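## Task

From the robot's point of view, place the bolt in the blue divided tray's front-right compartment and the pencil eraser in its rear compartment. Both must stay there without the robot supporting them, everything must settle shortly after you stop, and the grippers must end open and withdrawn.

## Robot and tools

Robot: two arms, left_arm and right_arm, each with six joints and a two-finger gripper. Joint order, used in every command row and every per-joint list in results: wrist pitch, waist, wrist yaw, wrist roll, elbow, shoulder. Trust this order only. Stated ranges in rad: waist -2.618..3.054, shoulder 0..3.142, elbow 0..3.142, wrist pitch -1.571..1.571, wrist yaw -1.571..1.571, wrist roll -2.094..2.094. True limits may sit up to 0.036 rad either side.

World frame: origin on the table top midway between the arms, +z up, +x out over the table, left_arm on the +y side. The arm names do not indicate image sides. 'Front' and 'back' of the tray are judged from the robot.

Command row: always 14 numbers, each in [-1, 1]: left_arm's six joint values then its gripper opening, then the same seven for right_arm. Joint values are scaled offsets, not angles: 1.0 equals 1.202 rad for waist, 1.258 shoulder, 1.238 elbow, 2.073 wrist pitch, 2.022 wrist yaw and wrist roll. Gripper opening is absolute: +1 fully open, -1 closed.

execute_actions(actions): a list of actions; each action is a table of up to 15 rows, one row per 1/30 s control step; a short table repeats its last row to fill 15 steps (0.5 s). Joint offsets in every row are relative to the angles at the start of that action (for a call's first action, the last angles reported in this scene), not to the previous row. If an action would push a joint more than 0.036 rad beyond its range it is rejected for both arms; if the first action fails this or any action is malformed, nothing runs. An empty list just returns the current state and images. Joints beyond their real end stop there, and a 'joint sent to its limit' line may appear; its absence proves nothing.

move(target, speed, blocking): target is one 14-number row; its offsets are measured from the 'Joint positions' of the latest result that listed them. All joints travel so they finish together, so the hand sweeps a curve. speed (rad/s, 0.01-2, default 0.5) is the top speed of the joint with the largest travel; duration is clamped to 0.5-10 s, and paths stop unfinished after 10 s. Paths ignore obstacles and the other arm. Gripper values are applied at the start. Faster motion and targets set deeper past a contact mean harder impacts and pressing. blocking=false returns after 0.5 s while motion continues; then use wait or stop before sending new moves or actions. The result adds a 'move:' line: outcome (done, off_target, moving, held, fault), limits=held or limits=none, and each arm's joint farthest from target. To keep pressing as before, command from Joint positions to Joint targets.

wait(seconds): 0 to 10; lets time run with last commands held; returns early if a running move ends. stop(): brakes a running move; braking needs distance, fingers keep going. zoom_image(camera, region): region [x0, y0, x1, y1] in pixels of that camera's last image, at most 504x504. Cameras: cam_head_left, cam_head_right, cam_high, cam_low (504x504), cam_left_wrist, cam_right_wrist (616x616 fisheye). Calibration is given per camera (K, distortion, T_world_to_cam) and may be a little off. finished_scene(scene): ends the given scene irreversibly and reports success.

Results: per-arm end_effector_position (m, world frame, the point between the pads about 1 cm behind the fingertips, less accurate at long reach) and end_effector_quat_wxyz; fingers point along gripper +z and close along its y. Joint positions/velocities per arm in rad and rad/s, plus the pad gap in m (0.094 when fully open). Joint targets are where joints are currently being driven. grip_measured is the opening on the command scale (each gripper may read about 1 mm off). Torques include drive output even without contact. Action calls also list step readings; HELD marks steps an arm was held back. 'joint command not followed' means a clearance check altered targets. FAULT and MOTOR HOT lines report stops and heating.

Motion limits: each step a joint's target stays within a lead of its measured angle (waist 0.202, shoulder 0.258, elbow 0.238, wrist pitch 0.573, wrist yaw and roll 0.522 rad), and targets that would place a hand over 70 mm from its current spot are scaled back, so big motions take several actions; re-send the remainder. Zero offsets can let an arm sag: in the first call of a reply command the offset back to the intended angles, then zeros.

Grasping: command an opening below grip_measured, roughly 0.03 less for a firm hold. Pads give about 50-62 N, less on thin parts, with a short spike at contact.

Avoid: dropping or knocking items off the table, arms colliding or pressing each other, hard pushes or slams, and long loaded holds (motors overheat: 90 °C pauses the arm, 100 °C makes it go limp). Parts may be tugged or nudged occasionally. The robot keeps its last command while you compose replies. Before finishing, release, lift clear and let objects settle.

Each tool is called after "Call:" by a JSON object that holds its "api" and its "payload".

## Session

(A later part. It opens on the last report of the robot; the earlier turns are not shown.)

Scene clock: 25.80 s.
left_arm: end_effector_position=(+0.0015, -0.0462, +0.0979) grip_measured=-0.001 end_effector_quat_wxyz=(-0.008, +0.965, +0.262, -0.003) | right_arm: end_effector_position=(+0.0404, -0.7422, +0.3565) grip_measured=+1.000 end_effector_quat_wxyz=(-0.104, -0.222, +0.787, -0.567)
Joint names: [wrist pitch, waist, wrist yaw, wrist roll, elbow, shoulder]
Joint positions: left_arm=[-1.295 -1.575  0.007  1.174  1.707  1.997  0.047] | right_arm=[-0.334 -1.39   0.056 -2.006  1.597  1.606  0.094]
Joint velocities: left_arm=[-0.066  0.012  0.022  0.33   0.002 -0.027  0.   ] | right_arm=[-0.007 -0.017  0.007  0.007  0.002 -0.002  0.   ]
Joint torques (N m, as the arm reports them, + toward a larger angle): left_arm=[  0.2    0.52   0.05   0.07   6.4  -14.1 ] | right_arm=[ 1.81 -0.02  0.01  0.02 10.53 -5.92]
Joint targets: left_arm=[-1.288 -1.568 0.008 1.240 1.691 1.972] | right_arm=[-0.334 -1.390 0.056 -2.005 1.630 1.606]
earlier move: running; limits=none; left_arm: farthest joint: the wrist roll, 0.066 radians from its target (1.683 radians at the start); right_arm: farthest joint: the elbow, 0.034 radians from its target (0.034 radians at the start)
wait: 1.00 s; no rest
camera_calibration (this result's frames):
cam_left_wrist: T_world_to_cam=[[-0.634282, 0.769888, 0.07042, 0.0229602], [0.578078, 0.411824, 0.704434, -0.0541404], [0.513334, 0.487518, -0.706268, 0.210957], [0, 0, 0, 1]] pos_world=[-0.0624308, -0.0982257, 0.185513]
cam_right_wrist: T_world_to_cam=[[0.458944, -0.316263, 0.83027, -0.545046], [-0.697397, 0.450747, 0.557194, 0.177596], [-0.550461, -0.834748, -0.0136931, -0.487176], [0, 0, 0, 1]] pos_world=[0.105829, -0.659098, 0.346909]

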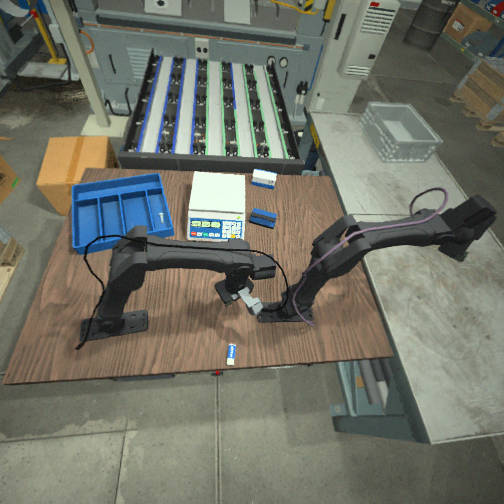

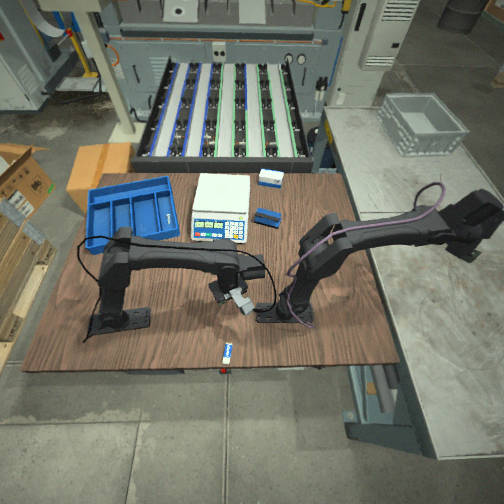

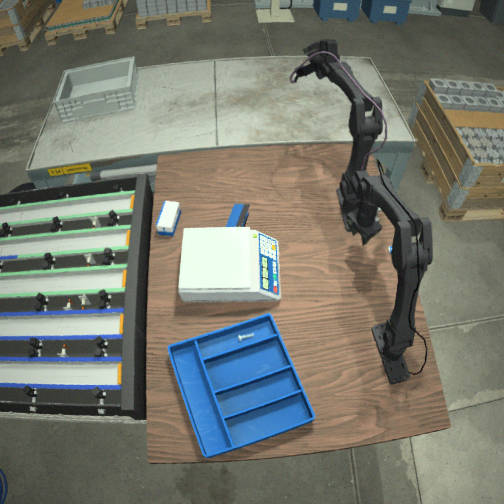

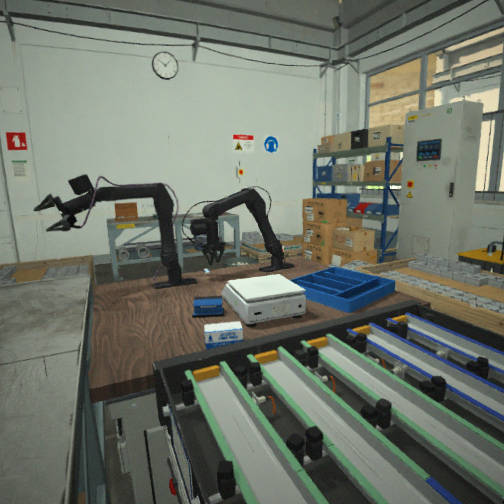

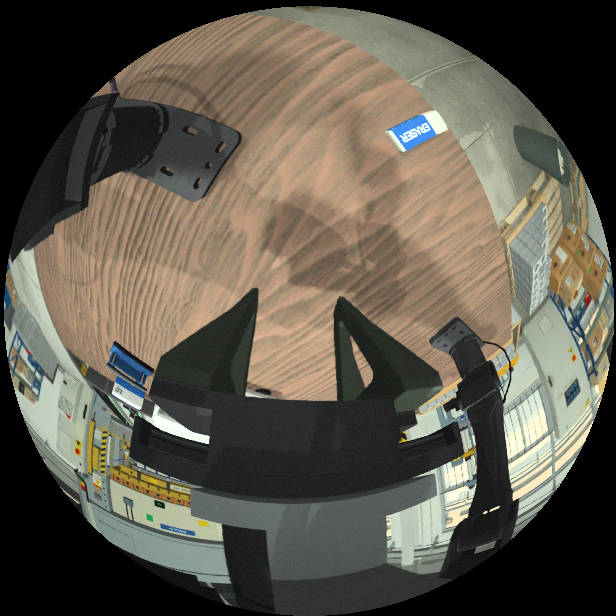

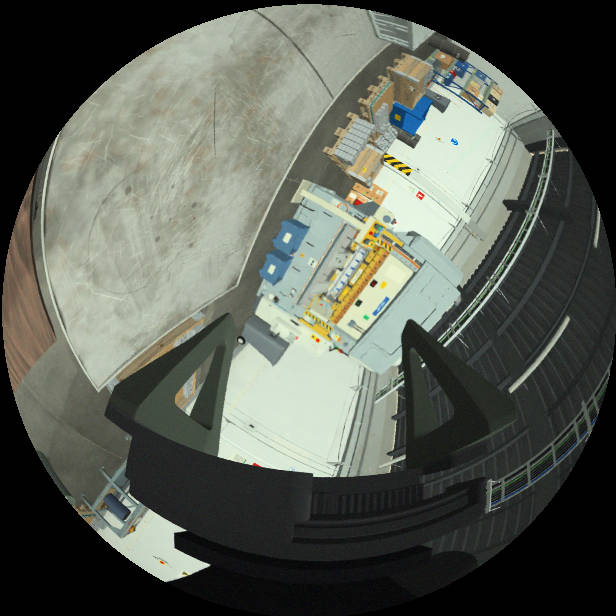

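Call:
{"api": "wait", "payload": {"seconds": 0}}

Scene clock: 26.07 s.
left_arm: end_effector_position=(+0.0020, -0.0462, +0.0982) grip_measured=-0.001 end_effector_quat_wxyz=(-0.007, +0.971, +0.239, -0.003) | right_arm: end_effector_position=(+0.0404, -0.7422, +0.3565) grip_measured=+1.000 end_effector_quat_wxyz=(-0.104, -0.222, +0.787, -0.567)
Joint names: [wrist pitch, waist, wrist yaw, wrist roll, elbow, shoulder]
Joint positions: left_arm=[-1.295 -1.573  0.007  1.222  1.707  1.996  0.047] | right_arm=[-0.334 -1.39   0.056 -2.006  1.597  1.606  0.094]
Joint velocities: left_arm=[ 0.007  0.012 -0.051  0.139 -0.017  0.007 -0.001] | right_arm=[-0.022  0.002 -0.022 -0.037  0.022  0.002  0.   ]
Joint torques (N m, as the arm reports them, + toward a larger angle): left_arm=[  0.23   0.52   0.02   0.08   6.34 -14.15] | right_arm=[ 1.81  0.    0.01  0.02 10.54 -5.9 ]
Joint targets: left_arm=[-1.288 -1.568 0.008 1.240 1.691 1.972] | right_arm=[-0.334 -1.390 0.056 -2.005 1.630 1.606]
earlier move: running; limits=none; left_arm: farthest joint: the shoulder, 0.025 radians from its target (0.109 radians at the start); right_arm: farthest joint: the elbow, 0.034 radians from its target (0.034 radians at the start)
camera_calibration (this result's frames):
cam_left_wrist: T_world_to_cam=[[-0.598047, 0.798413, 0.0698294, 0.0245596], [0.596865, 0.385538, 0.703642, -0.0558626], [0.534875, 0.46249, -0.707115, 0.209709], [0, 0, 0, 1]] pos_world=[-0.0641381, -0.09506, 0.185881]
cam_right_wrist: T_world_to_cam=[[0.458944, -0.316263, 0.83027, -0.545046], [-0.697397, 0.450747, 0.557194, 0.177596], [-0.550461, -0.834748, -0.0136931, -0.487176], [0, 0, 0, 1]] pos_world=[0.105829, -0.659098, 0.346909]

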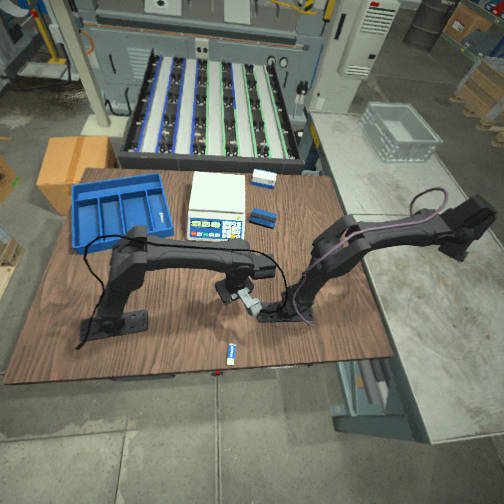

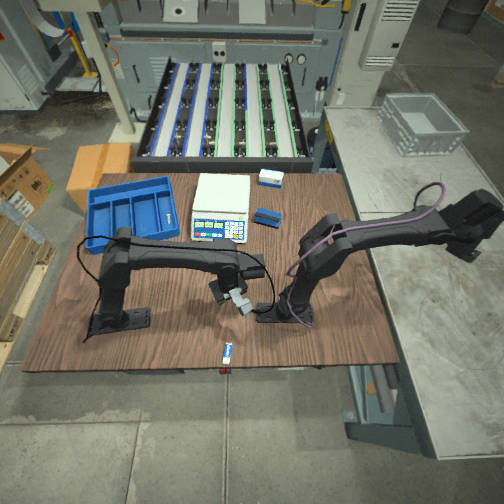

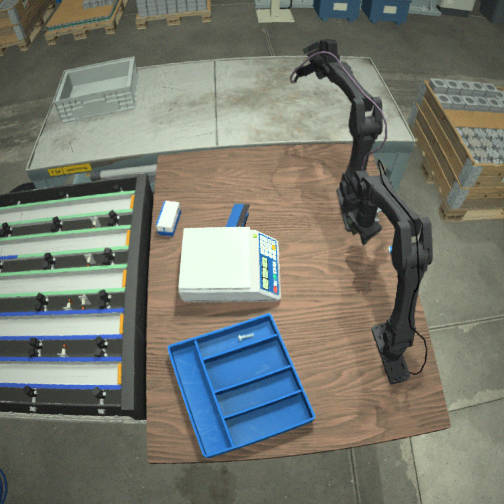

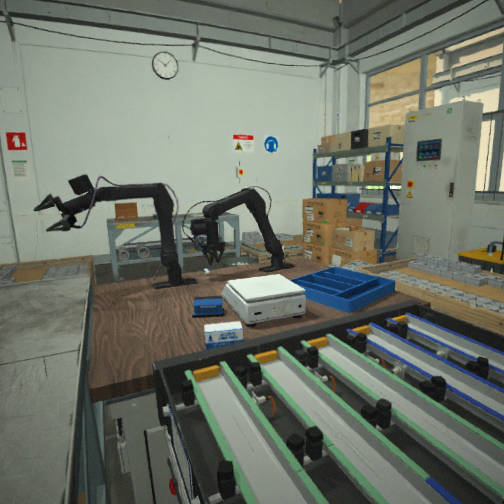

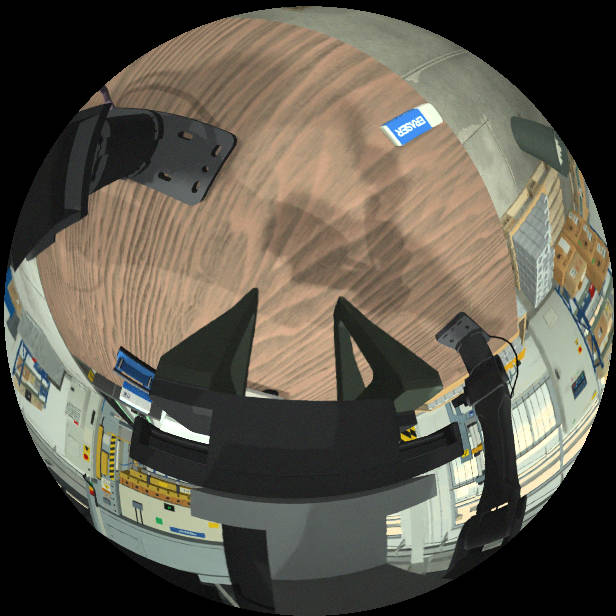

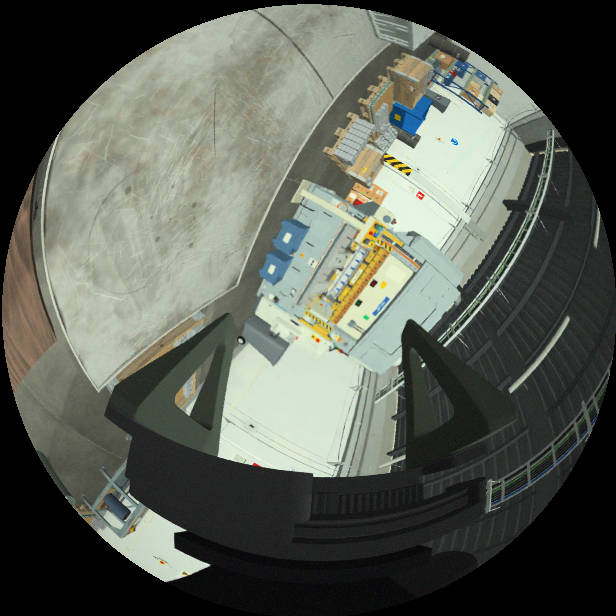

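Call:
{"api": "wait", "payload": {"seconds": 1}}

Scene clock: 26.50 s.
left_arm: end_effector_position=(+0.0020, -0.0462, +0.0982) grip_measured=-0.001 end_effector_quat_wxyz=(-0.007, +0.972, +0.235, -0.003) | right_arm: end_effector_position=(+0.0404, -0.7422, +0.3565) grip_measured=+1.000 end_effector_quat_wxyz=(-0.104, -0.222, +0.787, -0.567)
Joint names: [wrist pitch, waist, wrist yaw, wrist roll, elbow, shoulder]
Joint positions: left_arm=[-1.295 -1.573  0.007  1.23   1.707  1.996  0.047] | right_arm=[-0.334 -1.39   0.056 -2.006  1.597  1.606  0.094]
Joint velocities: left_arm=[-0.007  0.012 -0.007  0.051 -0.017  0.007 -0.001] | right_arm=[-0.022 -0.002 -0.051  0.037 -0.007  0.002  0.   ]
Joint torques (N m, as the arm reports them, + toward a larger angle): left_arm=[  0.16   0.48   0.06   0.14   6.34 -14.12] | right_arm=[ 1.82 -0.01  0.    0.01 10.53 -5.91]
Joint targets: left_arm=[-1.288 -1.568 0.008 1.240 1.691 1.972] | right_arm=[-0.334 -1.390 0.056 -2.005 1.630 1.606]
earlier move: off_target (left_arm, right_arm); limits=none; left_arm: farthest joint: the shoulder, 0.025 radians from its target (0.109 radians at the start); right_arm: farthest joint: the elbow, 0.034 radians from its target (0.034 radians at the start)
wait: 0.10 of 1 s (the move ended)
camera_calibration (this result's frames):
cam_left_wrist: T_world_to_cam=[[-0.591012, 0.803634, 0.0698357, 0.0247859], [0.600306, 0.380342, 0.703543, -0.0560999], [0.53883, 0.457725, -0.707213, 0.209491], [0, 0, 0, 1]] pos_world=[-0.0645541, -0.0944709, 0.185892]
cam_right_wrist: T_world_to_cam=[[0.458944, -0.316263, 0.83027, -0.545046], [-0.697397, 0.450747, 0.557194, 0.177596], [-0.550461, -0.834748, -0.0136931, -0.487176], [0, 0, 0, 1]] pos_world=[0.105829, -0.659098, 0.346909]

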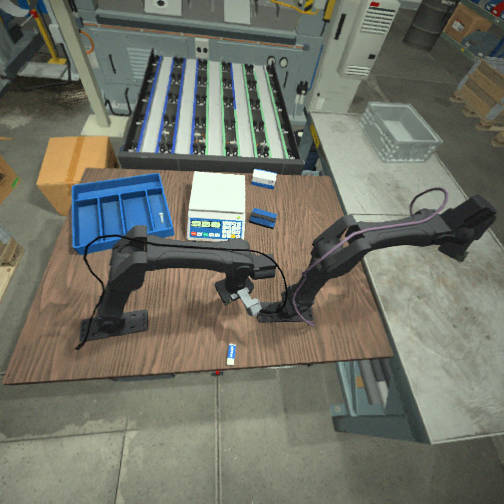

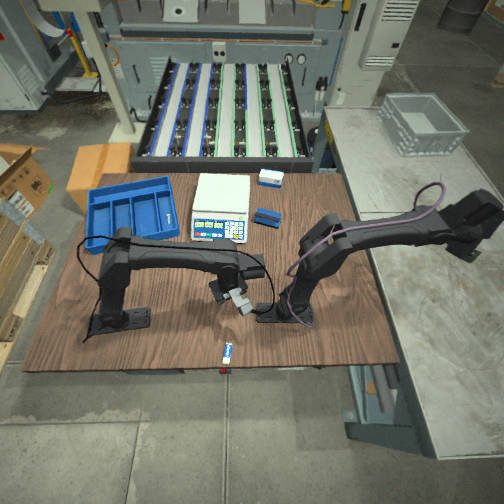

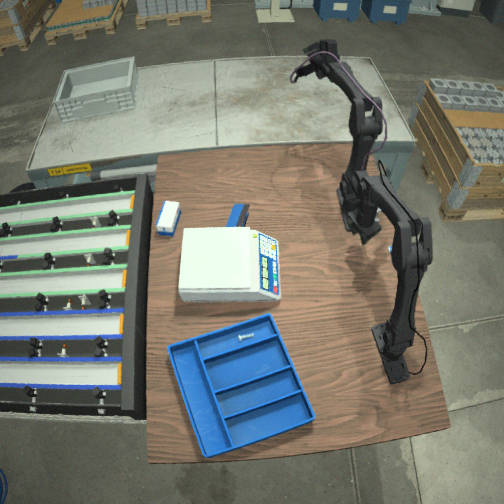

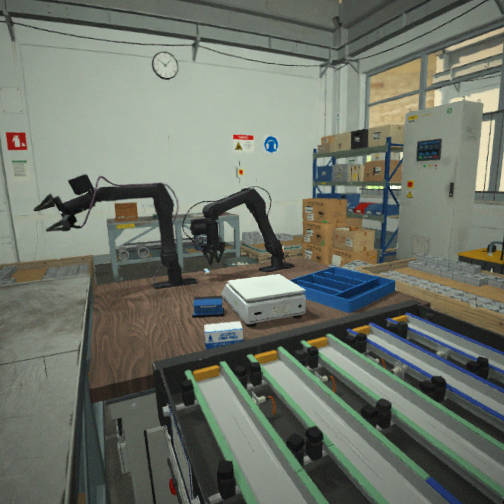

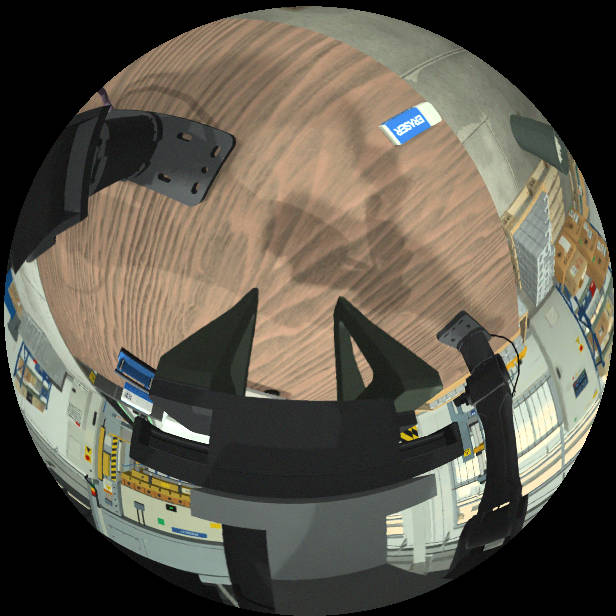

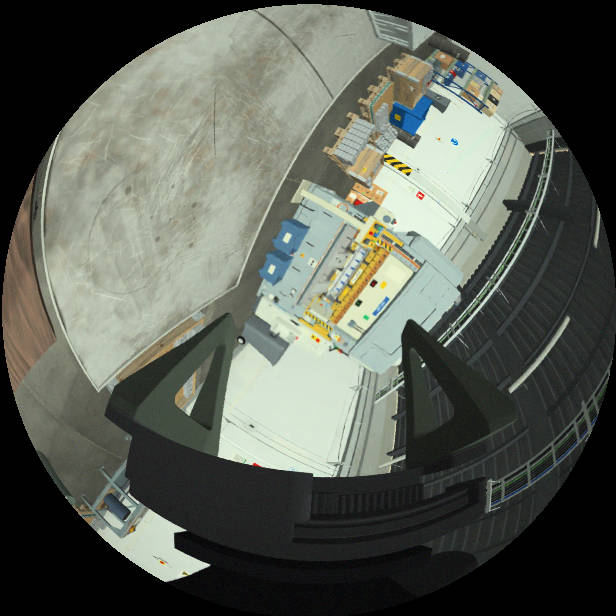

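Call:
{"api": "move", "payload": {"target": [0.058, -0.353, -0.003, 0.171, -0.073, 0.021, 0, 0, 0, 0, 0, 0.027, 0, 1], "speed": 0.8}}

Scene clock: 28.00 s.
left_arm: end_effector_position=(-0.1597, -0.0407, +0.0753) grip_measured=-0.001 end_effector_quat_wxyz=(+0.007, +0.989, -0.146, -0.002) | right_arm: end_effector_position=(+0.0404, -0.7422, +0.3565) grip_measured=+1.000 end_effector_quat_wxyz=(-0.104, -0.222, +0.787, -0.567)
Joint names: [wrist pitch, waist, wrist yaw, wrist roll, elbow, shoulder]
Joint positions: left_arm=[-1.18  -2.004  0.001  1.567  1.631  2.007  0.047] | right_arm=[-0.334 -1.39   0.056 -2.007  1.597  1.606  0.094]
Joint velocities: left_arm=[-0.022 -0.007 -0.007  0.007  0.002  0.012 -0.   ] | right_arm=[-0.022 -0.032  0.007 -0.066 -0.002  0.002  0.   ]
Joint torques (N m, as the arm reports them, + toward a larger angle): left_arm=[  0.25   0.59   0.     0.12   6.34 -10.65] | right_arm=[ 1.81 -0.02  0.01  0.02 10.51 -5.88]
Joint targets: left_arm=[-1.175 -1.998 0.001 1.576 1.616 2.022] | right_arm=[-0.334 -1.390 0.056 -2.006 1.630 1.606]
move: off_target (right_arm); limits=none; left_arm: farthest joint: the shoulder, 0.015 radians from its target (0.026 radians at the start); right_arm: farthest joint: the elbow, 0.034 radians from its target (0.034 radians at the start)
camera_calibration (this result's frames):
cam_left_wrist: T_world_to_cam=[[0.132413, 0.990388, 0.0399826, 0.0517539], [0.701704, -0.122153, 0.701919, 0.050877], [0.700056, -0.0648872, -0.711134, 0.282661], [0, 0, 0, 1]] pos_world=[-0.240432, -0.0267006, 0.163229]
cam_right_wrist: T_world_to_cam=[[0.459957, -0.316002, 0.829809, -0.544729], [-0.696972, 0.450535, 0.557896, 0.177171], [-0.550154, -0.834962, -0.0130183, -0.487587], [0, 0, 0, 1]] pos_world=[0.105787, -0.659074, 0.34683]

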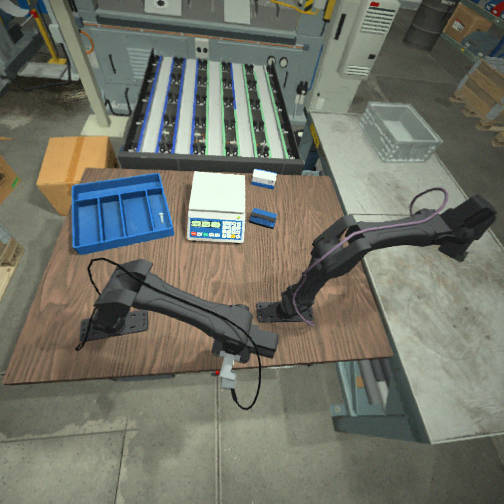

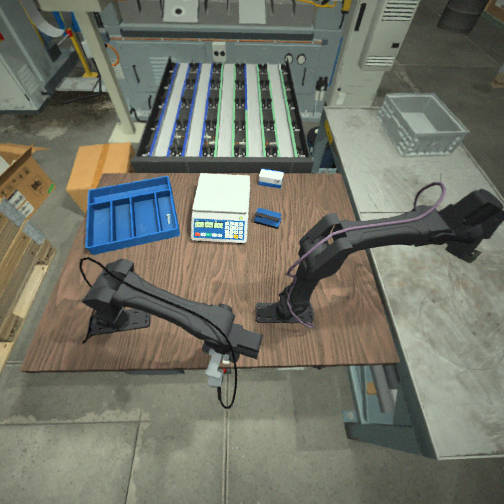

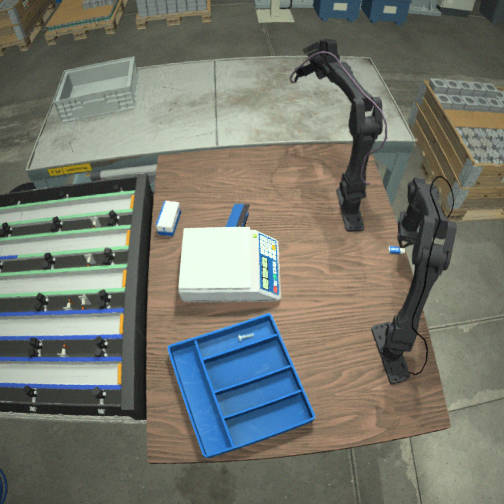

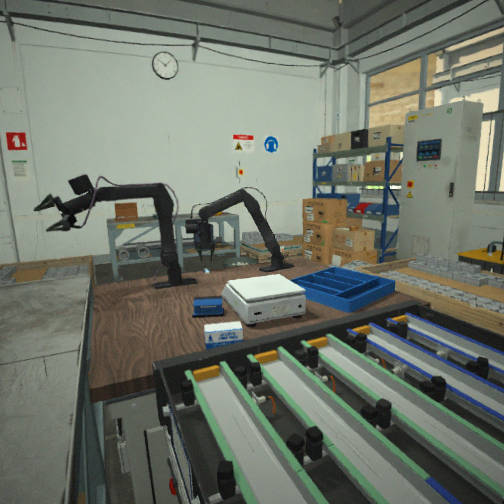

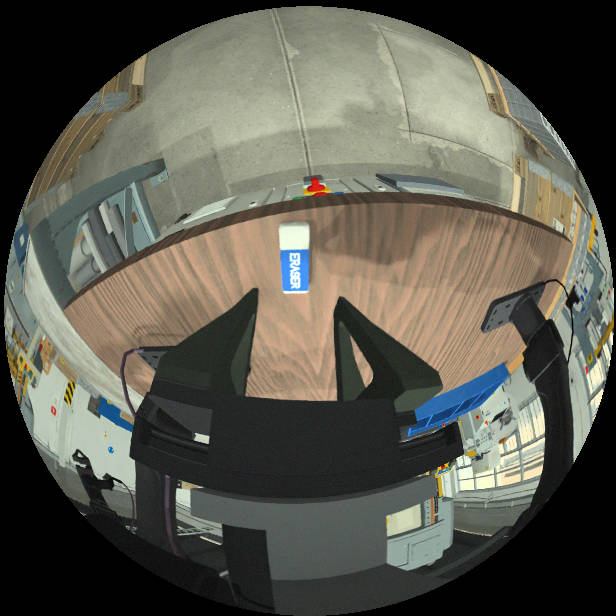

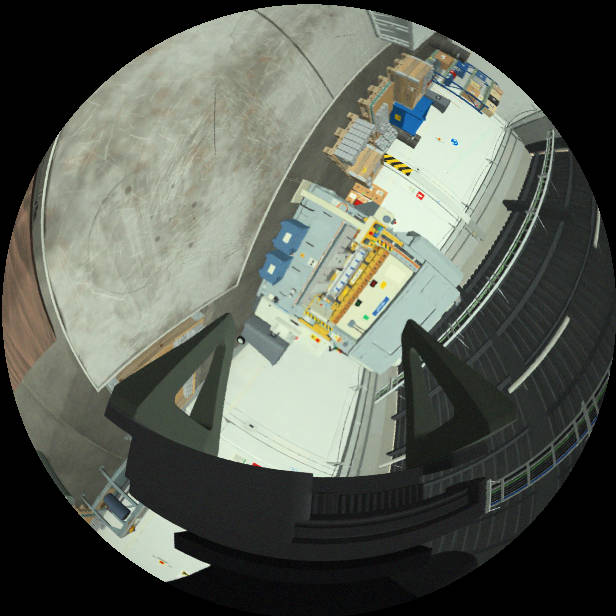

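Call:
{"api": "move", "payload": {"target": [0.098, 0.027, 0, 0.016, -0.117, 0.074, 0, 0, 0, 0, 0, 0.027, 0, 1], "speed": 0.3}}

Scene clock: 30.97 s.
left_arm: end_effector_position=(-0.1514, -0.0473, +0.0159) grip_measured=-0.001 end_effector_quat_wxyz=(+0.003, +0.990, -0.144, -0.001) | right_arm: end_effector_position=(+0.0404, -0.7422, +0.3565) grip_measured=+1.000 end_effector_quat_wxyz=(-0.104, -0.223, +0.787, -0.566)
Joint names: [wrist pitch, waist, wrist yaw, wrist roll, elbow, shoulder]
Joint positions: left_arm=[-0.983 -1.978  0.001  1.59   1.503  2.084  0.047] | right_arm=[-0.334 -1.39   0.056 -2.009  1.597  1.606  0.094]
Joint velocities: left_arm=[-0.066  0.007 -0.095  0.022 -0.002 -0.007  0.001] | right_arm=[-0.051 -0.002 -0.066 -0.037  0.002 -0.012  0.   ]
Joint torques (N m, as the arm reports them, + toward a larger angle): left_arm=[  0.21   0.63   0.03   0.1    6.09 -10.98] | right_arm=[ 1.81 -0.03  0.01  0.02 10.5  -5.9 ]
Joint targets: left_arm=[-0.977 -1.971 0.001 1.599 1.486 2.100] | right_arm=[-0.334 -1.390 0.056 -2.008 1.630 1.606]
move: off_target (right_arm); limits=none; left_arm: farthest joint: the shoulder, 0.016 radians from its target (0.093 radians at the start); right_arm: farthest joint: the elbow, 0.034 radians from its target (0.034 radians at the start)
camera_calibration (this result's frames):
cam_left_wrist: T_world_to_cam=[[0.130067, 0.990384, 0.047134, 0.0590789], [0.700658, -0.125445, 0.702383, 0.0856057], [0.701542, -0.0583318, -0.710237, 0.234705], [0, 0, 0, 1]] pos_world=[-0.23232, -0.0340813, 0.103784]
cam_right_wrist: T_world_to_cam=[[0.461306, -0.315654, 0.829192, -0.544305], [-0.696405, 0.450252, 0.558832, 0.176605], [-0.549743, -0.835246, -0.0121192, -0.488135], [0, 0, 0, 1]] pos_world=[0.10573, -0.659041, 0.346725]

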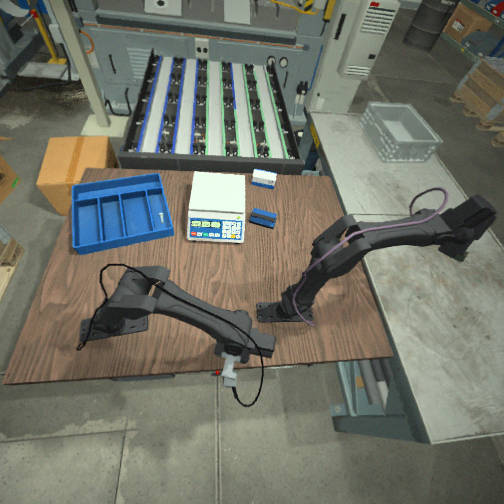

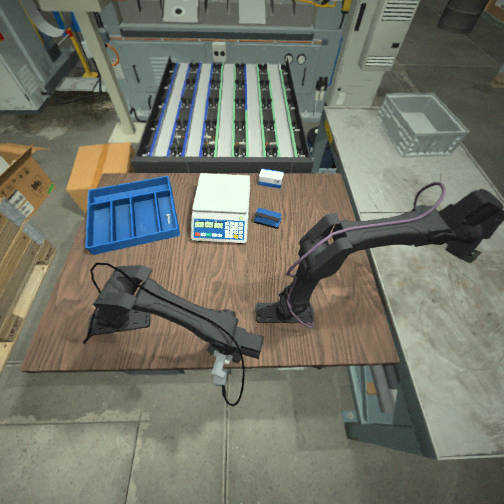

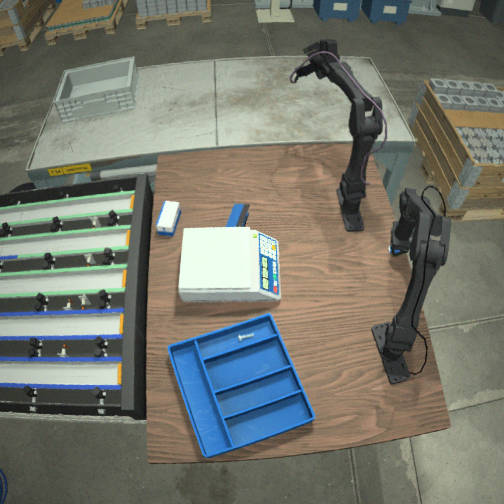

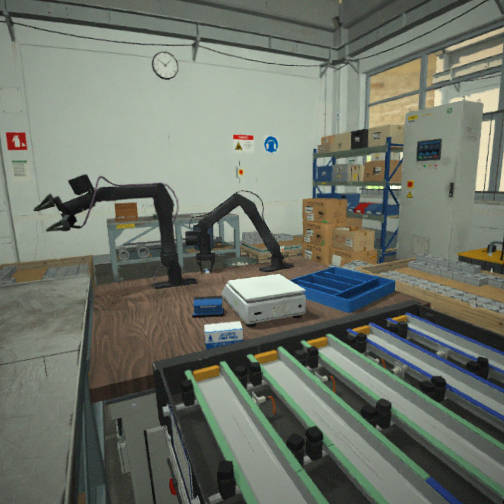

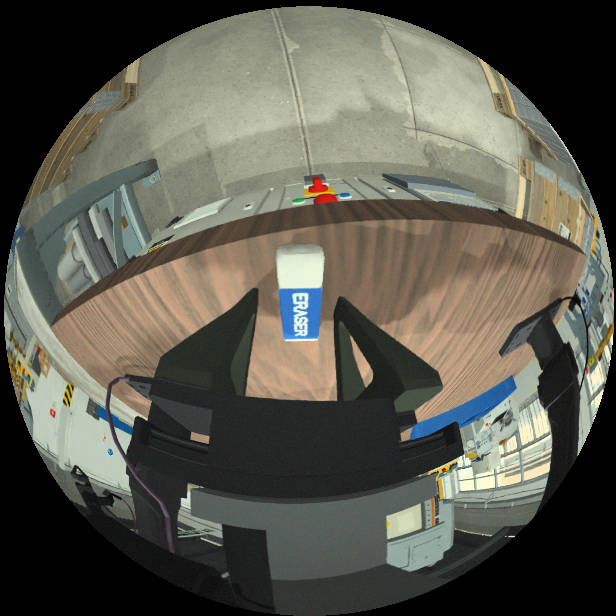

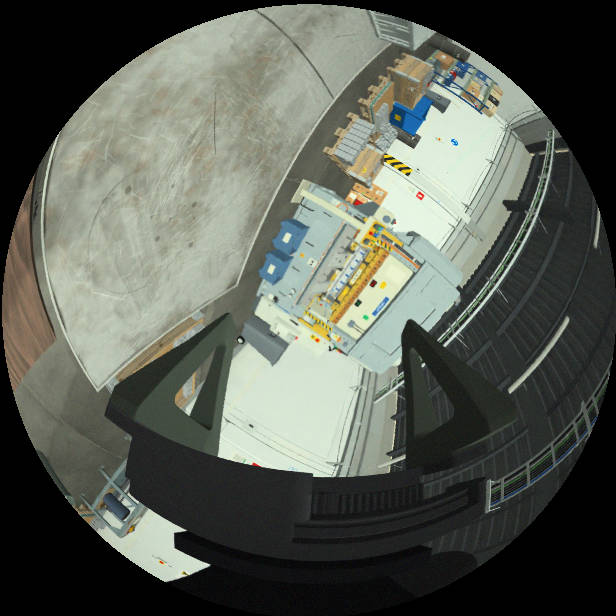

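Call:
{"api": "execute_actions", "payload": {"actions": [[[0.003,0.004,0,0.004,-0.012,0.013,-0.42,0,0,0,0,0.027,0,1]],[[0,0,0,0,0,0.005,-0.53,0,0,0,0,0.027,0,1]]]}}

Scene clock: 32.17 s.
left_arm: end_effector_position=(-0.1514, -0.0475, +0.0159) grip_measured=-0.524 end_effector_quat_wxyz=(+0.004, +0.990, -0.144, -0.001) | right_arm: end_effector_position=(+0.0404, -0.7422, +0.3565) grip_measured=+1.000 end_effector_quat_wxyz=(-0.105, -0.224, +0.786, -0.566)
Joint names: [wrist pitch, waist, wrist yaw, wrist roll, elbow, shoulder]
Joint positions: left_arm=[-0.982 -1.978  0.001  1.59   1.503  2.084  0.022] | right_arm=[-0.334 -1.39   0.056 -2.012  1.597  1.606  0.094]
Joint velocities: left_arm=[-0.051 -0.002  0.022 -0.095  0.017  0.012 -0.   ] | right_arm=[-0.007 -0.022  0.022 -0.022  0.012  0.007  0.   ]
Joint torques (N m, as the arm reports them, + toward a larger angle): left_arm=[  0.2    0.12   0.03   0.04   7.61 -11.82] | right_arm=[ 1.81  0.    0.01  0.02 10.52 -5.92]
Joint targets: left_arm=[-0.982 -1.978 0.001 1.590 1.503 2.090] | right_arm=[-0.334 -1.390 0.056 -2.010 1.630 1.606]
Step readings (joint positions; steps 1 to 15: 1st action; 16 to 30: 2nd action):
0: left_arm=[-0.982 -1.978 0.001 1.590 1.503 2.084] | right_arm=[-0.334 -1.390 0.056 -2.009 1.597 1.606]
1: left_arm=[-0.982 -1.978 0.001 1.590 1.503 2.084] | right_arm=[-0.334 -1.390 0.056 -2.009 1.597 1.606]
2: left_arm=[-0.982 -1.978 0.001 1.590 1.503 2.084] | right_arm=[-0.334 -1.390 0.056 -2.009 1.597 1.606]
4: left_arm=[-0.982 -1.978 0.001 1.590 1.503 2.084] | right_arm=[-0.334 -1.390 0.056 -2.010 1.597 1.606]
8: left_arm=[-0.982 -1.978 0.001 1.590 1.503 2.084] | right_arm=[-0.334 -1.390 0.056 -2.010 1.597 1.606]
15: left_arm=[-0.982 -1.978 0.001 1.590 1.503 2.084] | right_arm=[-0.334 -1.390 0.056 -2.011 1.597 1.606]
16: left_arm=[-0.982 -1.978 0.001 1.590 1.503 2.084] | right_arm=[-0.334 -1.390 0.056 -2.011 1.597 1.606]
17: left_arm=[-0.982 -1.978 0.001 1.590 1.503 2.084] | right_arm=[-0.334 -1.390 0.056 -2.011 1.597 1.606]
19: left_arm=[-0.982 -1.978 0.001 1.590 1.503 2.084] | right_arm=[-0.334 -1.390 0.056 -2.011 1.597 1.606]
23: left_arm=[-0.982 -1.978 0.001 1.590 1.503 2.084] | right_arm=[-0.334 -1.390 0.056 -2.012 1.597 1.606]
30: Joint positions above
camera_calibration (this result's frames):
cam_left_wrist: T_world_to_cam=[[0.130076, 0.990419, 0.0463793, 0.0592816], [0.700801, -0.124928, 0.702332, 0.0856644], [0.701397, -0.0588539, -0.710337, 0.234686], [0, 0, 0, 1]] pos_world=[-0.232353, -0.0341995, 0.103792]
cam_right_wrist: T_world_to_cam=[[0.463663, -0.315043, 0.828109, -0.543561], [-0.695408, 0.449759, 0.560468, 0.175615], [-0.549021, -0.835742, -0.0105469, -0.489093], [0, 0, 0, 1]] pos_world=[0.105631, -0.658985, 0.346542]

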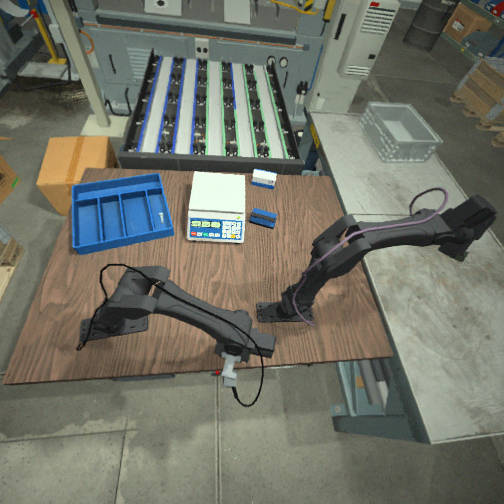

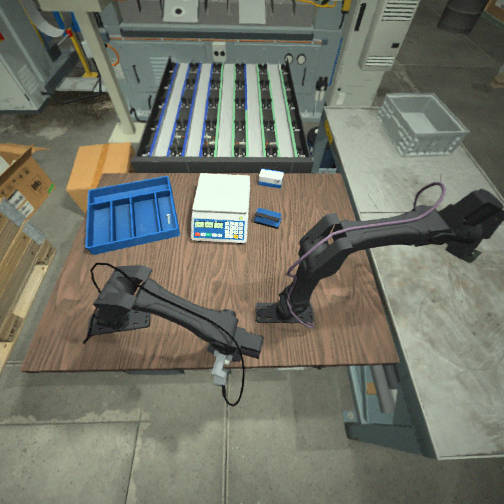

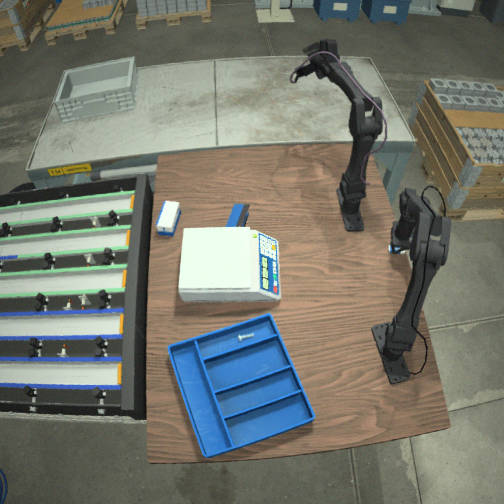

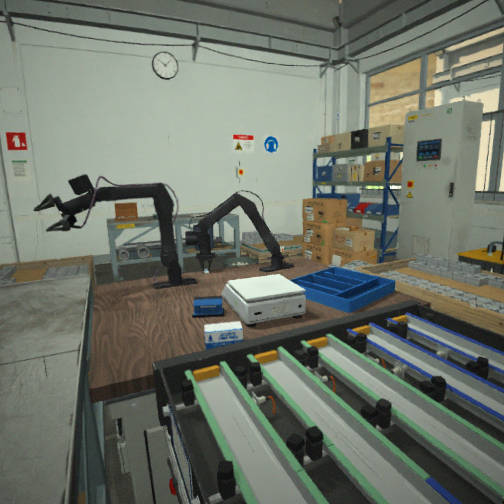

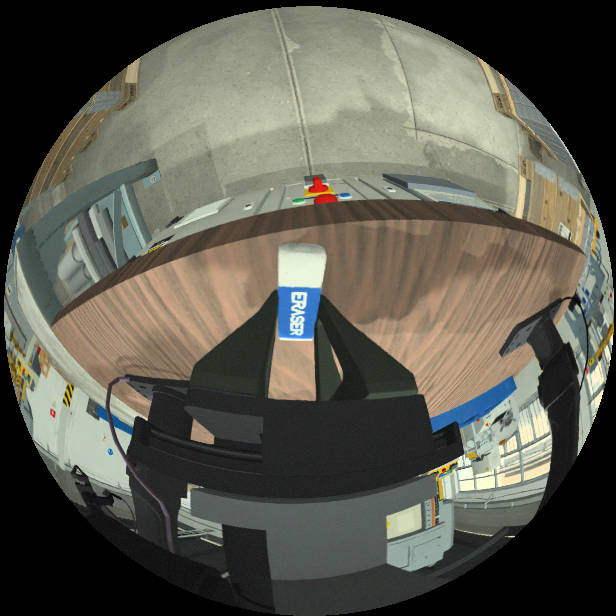

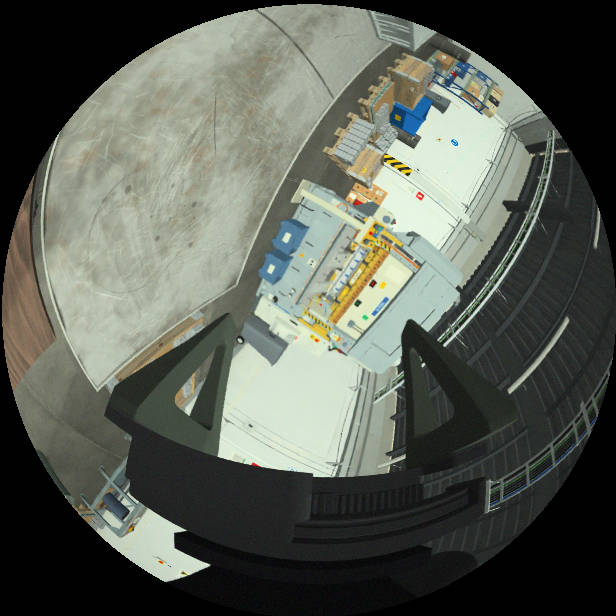

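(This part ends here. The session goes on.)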